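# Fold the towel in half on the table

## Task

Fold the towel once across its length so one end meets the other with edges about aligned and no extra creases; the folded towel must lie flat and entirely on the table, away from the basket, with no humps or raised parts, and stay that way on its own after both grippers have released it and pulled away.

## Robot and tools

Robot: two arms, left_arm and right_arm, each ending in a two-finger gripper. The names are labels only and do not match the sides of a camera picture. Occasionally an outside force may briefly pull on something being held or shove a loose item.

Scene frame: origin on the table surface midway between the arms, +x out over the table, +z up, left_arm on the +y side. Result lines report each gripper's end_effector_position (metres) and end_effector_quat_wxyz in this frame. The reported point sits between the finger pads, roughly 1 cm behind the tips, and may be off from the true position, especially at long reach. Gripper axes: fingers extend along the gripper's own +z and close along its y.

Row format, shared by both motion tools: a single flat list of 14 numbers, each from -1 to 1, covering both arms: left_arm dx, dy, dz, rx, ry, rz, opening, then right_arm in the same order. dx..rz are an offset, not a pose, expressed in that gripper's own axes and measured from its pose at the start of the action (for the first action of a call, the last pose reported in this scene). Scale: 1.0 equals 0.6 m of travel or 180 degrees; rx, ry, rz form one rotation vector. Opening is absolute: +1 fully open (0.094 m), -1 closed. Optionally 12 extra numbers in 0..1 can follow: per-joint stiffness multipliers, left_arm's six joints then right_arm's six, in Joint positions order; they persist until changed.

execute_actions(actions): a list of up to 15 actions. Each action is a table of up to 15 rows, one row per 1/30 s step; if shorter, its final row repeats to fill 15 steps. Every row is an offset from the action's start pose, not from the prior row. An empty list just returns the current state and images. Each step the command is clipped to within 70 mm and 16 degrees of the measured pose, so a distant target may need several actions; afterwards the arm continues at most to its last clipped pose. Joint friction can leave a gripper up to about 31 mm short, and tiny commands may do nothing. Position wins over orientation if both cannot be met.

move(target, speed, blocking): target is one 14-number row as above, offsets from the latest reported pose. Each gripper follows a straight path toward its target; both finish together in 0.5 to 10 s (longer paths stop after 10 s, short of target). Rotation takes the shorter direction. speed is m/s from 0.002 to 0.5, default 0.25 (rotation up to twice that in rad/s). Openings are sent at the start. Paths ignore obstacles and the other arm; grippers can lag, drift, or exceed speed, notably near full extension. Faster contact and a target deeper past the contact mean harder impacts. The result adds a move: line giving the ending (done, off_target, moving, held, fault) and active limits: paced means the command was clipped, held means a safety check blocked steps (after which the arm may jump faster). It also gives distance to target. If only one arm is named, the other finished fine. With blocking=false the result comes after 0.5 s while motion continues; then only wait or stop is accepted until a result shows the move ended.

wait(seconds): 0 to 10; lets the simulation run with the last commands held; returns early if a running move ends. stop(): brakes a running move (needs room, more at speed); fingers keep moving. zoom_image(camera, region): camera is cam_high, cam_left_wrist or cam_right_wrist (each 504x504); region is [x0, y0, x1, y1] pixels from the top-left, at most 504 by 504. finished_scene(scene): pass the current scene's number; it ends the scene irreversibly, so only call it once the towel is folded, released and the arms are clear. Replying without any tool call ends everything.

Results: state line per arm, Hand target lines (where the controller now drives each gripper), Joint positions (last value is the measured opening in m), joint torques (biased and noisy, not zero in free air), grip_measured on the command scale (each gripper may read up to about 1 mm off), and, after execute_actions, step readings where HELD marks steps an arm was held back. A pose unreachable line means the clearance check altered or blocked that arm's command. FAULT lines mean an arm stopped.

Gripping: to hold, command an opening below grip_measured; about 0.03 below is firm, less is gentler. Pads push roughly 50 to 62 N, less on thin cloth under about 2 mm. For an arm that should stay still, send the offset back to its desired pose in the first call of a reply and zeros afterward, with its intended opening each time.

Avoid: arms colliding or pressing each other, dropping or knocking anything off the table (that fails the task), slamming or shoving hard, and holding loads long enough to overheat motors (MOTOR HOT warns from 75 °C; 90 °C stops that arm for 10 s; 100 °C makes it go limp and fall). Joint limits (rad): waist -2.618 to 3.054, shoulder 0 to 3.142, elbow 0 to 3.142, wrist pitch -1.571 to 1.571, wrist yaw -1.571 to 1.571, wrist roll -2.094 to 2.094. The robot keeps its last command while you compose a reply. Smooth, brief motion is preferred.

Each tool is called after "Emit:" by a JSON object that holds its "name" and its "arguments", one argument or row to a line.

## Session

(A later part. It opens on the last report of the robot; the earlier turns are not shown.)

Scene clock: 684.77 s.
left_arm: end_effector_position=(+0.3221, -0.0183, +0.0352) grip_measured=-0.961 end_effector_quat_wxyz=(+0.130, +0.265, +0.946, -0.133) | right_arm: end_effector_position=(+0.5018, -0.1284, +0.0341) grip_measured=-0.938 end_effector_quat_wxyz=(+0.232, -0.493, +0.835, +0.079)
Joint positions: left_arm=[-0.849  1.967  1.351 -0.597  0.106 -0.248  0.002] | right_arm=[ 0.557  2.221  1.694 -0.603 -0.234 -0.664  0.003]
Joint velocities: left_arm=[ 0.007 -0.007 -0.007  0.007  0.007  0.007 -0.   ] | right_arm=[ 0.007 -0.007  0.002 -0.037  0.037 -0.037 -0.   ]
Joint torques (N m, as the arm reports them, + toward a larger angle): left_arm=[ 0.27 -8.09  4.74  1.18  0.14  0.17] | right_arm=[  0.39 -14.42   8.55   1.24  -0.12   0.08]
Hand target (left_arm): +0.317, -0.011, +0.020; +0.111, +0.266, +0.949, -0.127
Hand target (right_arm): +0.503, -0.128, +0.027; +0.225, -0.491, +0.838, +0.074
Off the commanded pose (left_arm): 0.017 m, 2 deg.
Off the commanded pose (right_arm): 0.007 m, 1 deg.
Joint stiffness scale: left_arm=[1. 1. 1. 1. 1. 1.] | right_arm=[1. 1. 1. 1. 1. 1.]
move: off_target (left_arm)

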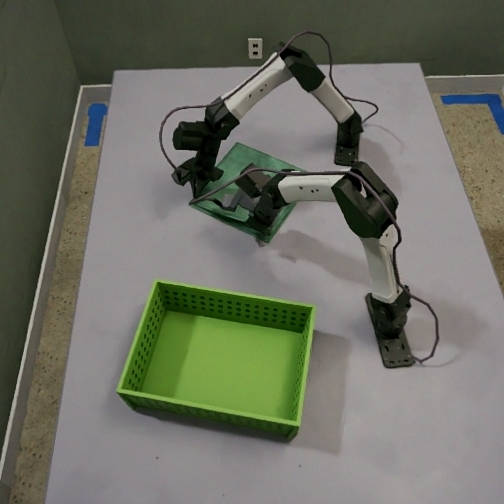

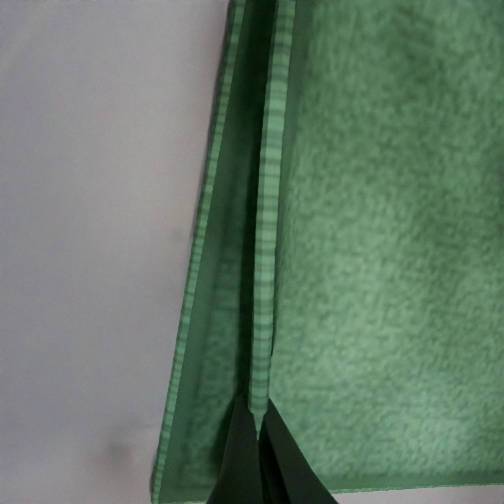

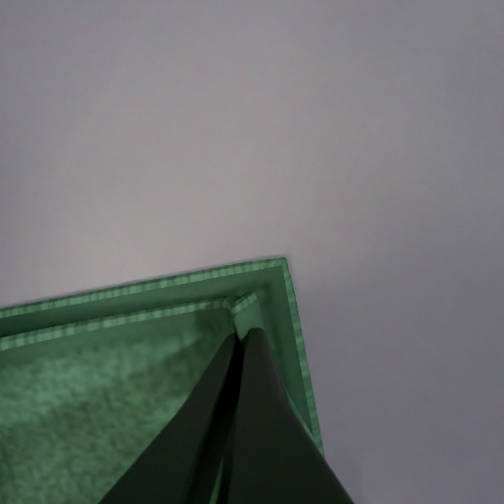

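Emit:
{"name": "execute_actions", "arguments": {
  "actions": [
    [[0.008,0.008,0.005,0,0.005,0,-1,0,0,0,0,0,0,-1],[0.012,0.012,0.008,0,0.008,0,-1,0,0,0,0,0,0,-1],[0.016,0.016,0.01,0,0.01,0,-1,-0.005,0,0.01,0,0,0,-1]],
    [[0,0,0,0,0,0,-0.9,0,0,0,0,0,0,-0.9],[0,0,0,0,0,0,-0.8,0,0,0,0,0,0,-0.8],[0,0,0,0,0,0,-0.65,0,0,0,0,0,0,-0.65],[0,0,0,0,0,0,-0.5,0,0,0,0,0,0,-0.5],[0,0,0,0,0,0,-0.3,0,0,0,0,0,0,-0.3],[0,0,0,0,0,0,-0.1,0,0,0,0,0,0,-0.1],[0,0,0,0,0,0,0.1,0,0,0,0,0,0,0.1]]
  ]
}}

Scene clock: 699.17 s.
left_arm: end_effector_position=(+0.3244, -0.0162, +0.0353) grip_measured=+0.098 end_effector_quat_wxyz=(+0.130, +0.267, +0.945, -0.134) | right_arm: end_effector_position=(+0.5019, -0.1284, +0.0342) grip_measured=+0.099 end_effector_quat_wxyz=(+0.232, -0.493, +0.835, +0.079)
Joint positions: left_arm=[-0.84   1.967  1.351 -0.596  0.113 -0.234  0.052] | right_arm=[ 0.557  2.221  1.694 -0.603 -0.234 -0.663  0.052]
Joint velocities: left_arm=[ 0.007  0.017 -0.022 -0.051 -0.066  0.051 -0.   ] | right_arm=[-0.007 -0.007 -0.002 -0.007  0.066 -0.037  0.   ]
Joint torques (N m, as the arm reports them, + toward a larger angle): left_arm=[-0.29 -9.41  6.51  1.16  0.05  0.08] | right_arm=[ -0.14 -16.69   7.42   1.22  -0.22   0.01]
Hand target (left_arm): +0.324, -0.016, +0.035; +0.130, +0.267, +0.945, -0.134
Hand target (right_arm): +0.502, -0.128, +0.034; +0.232, -0.493, +0.835, +0.079
Off the commanded pose (left_arm): 0.000 m, 0 deg.
Off the commanded pose (right_arm): 0.000 m, 0 deg.
Joint stiffness scale: left_arm=[1. 1. 1. 1. 1. 1.] | right_arm=[1. 1. 1. 1. 1. 1.]
Step readings (end_effector_position; steps 1 to 15: 1st action; 16 to 30: 2nd action):
0: left_arm (+0.3220, -0.0184, +0.0352) | right_arm (+0.5019, -0.1284, +0.0342)
1: left_arm (+0.3220, -0.0184, +0.0352) | right_arm (+0.5019, -0.1284, +0.0342)
2: left_arm (+0.3220, -0.0185, +0.0352) | right_arm (+0.5019, -0.1284, +0.0342)
4: left_arm (+0.3226, -0.0179, +0.0353) | right_arm (+0.5019, -0.1284, +0.0342)
8: left_arm (+0.3244, -0.0162, +0.0353) | right_arm (+0.5019, -0.1284, +0.0342)
15: left_arm (+0.3244, -0.0162, +0.0353) | right_arm (+0.5019, -0.1284, +0.0342)
16: left_arm (+0.3244, -0.0162, +0.0353) | right_arm (+0.5019, -0.1284, +0.0342)
17: left_arm (+0.3244, -0.0162, +0.0353) | right_arm (+0.5019, -0.1284, +0.0342)
19: left_arm (+0.3244, -0.0162, +0.0353) | right_arm (+0.5019, -0.1284, +0.0342)
23: left_arm (+0.3244, -0.0162, +0.0353) | right_arm (+0.5019, -0.1284, +0.0342)
30: end_effector_position above

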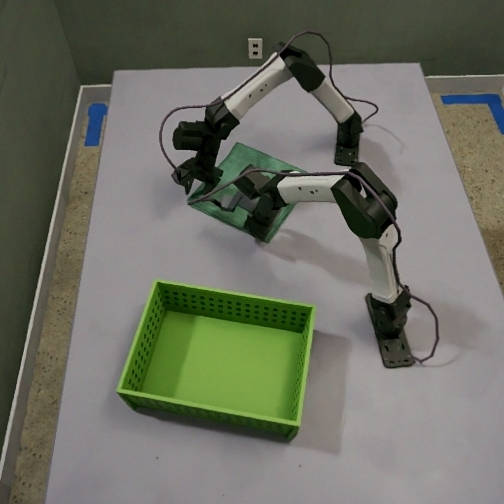

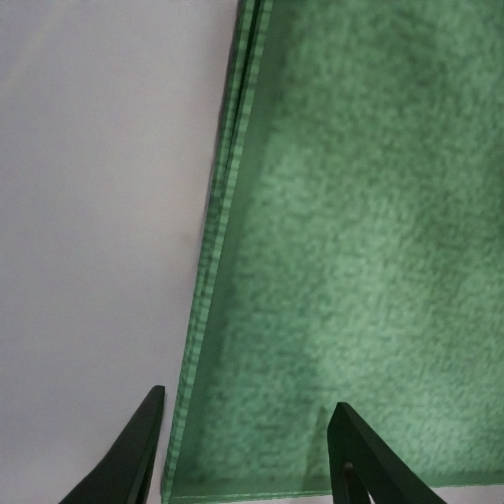

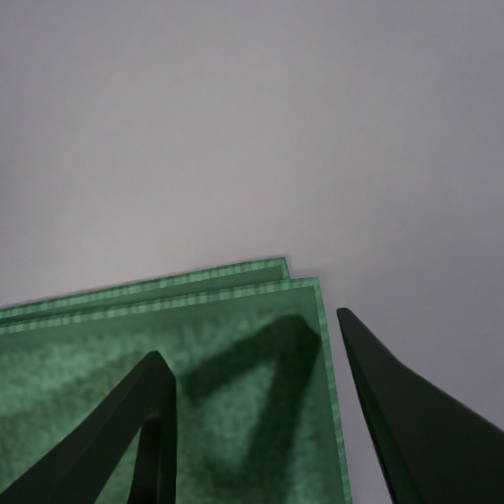

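Emit:
{"name": "move", "arguments": {
  "target": [0.272, 0.028, -0.42, 0, -0.08, 0, 0.1, 0.385, 0, -0.57, 0, 0, 0, 0.1],
  "speed": 0.25
}}

Emit:
{"name": "zoom_image", "arguments": {
  "camera": "cam_high",
  "region": [170, 110, 350, 270]
}}

Scene clock: 710.83 s.
left_arm: end_effector_position=(+0.1574, +0.1520, +0.2126) grip_measured=+0.098 end_effector_quat_wxyz=(+0.241, +0.248, +0.924, -0.164) | right_arm: end_effector_position=(+0.3073, -0.4352, +0.2362) grip_measured=+0.099 end_effector_quat_wxyz=(+0.240, -0.492, +0.835, +0.056)
Joint positions: left_arm=[-0.881  0.828  1.034 -1.186  0.03  -0.289  0.052] | right_arm=[-0.367  1.573  1.668 -1.541 -0.482 -1.607  0.052]
Joint velocities: left_arm=[-0.002  0.002  0.002 -0.11  -0.007 -0.066  0.001] | right_arm=[ 0.002 -0.007 -0.012  0.022  0.022 -0.051  0.   ]
Joint torques (N m, as the arm reports them, + toward a larger angle): left_arm=[-1.01 -1.19  8.02  1.47 -0.12  0.02] | right_arm=[-0.38 -6.4   7.23  0.25 -0.51 -0.15]
Hand target (left_arm): +0.155, +0.153, +0.219; +0.247, +0.248, +0.922, -0.165
Hand target (right_arm): +0.306, -0.434, +0.233; +0.236, -0.492, +0.835, +0.070
Off the commanded pose (left_arm): 0.005 m, 1 deg.
Off the commanded pose (right_arm): 0.010 m, 3 deg.
Joint stiffness scale: left_arm=[1. 1. 1. 1. 1. 1.] | right_arm=[1. 1. 1. 1. 1. 1.]
joint sent to its limit (right arm) — the command would take joint 4 (wrist pitch) past its lower limit, so that joint was sent only as far as its limit.
move: off_target (right_arm)

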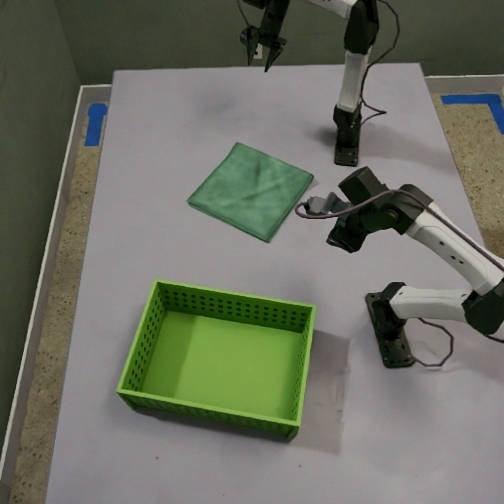

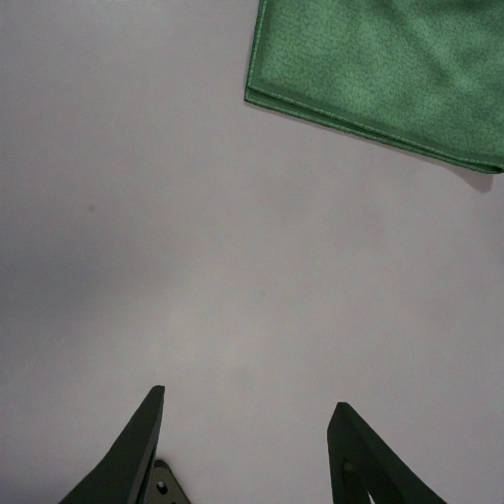

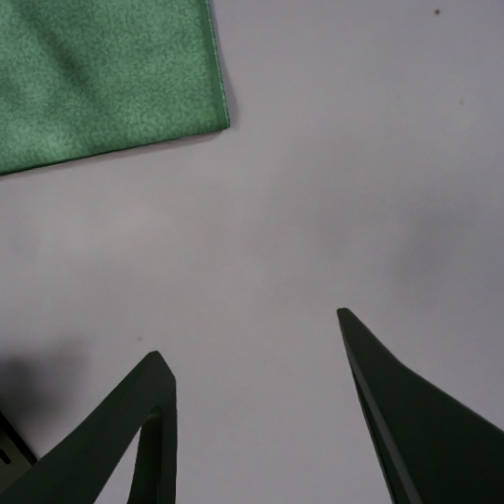

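Region (170, 110, 350, 270) of cam_high's 504x504 image, scaled by 2.800, with more detail than that image has.

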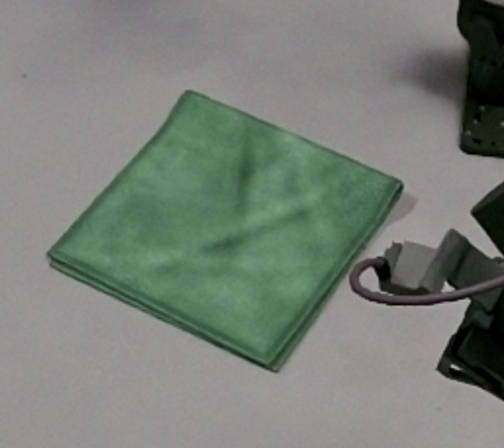

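Emit:
{"name": "finished_scene", "arguments": {
  "scene": 1
}}

The scene is finished: the task was done.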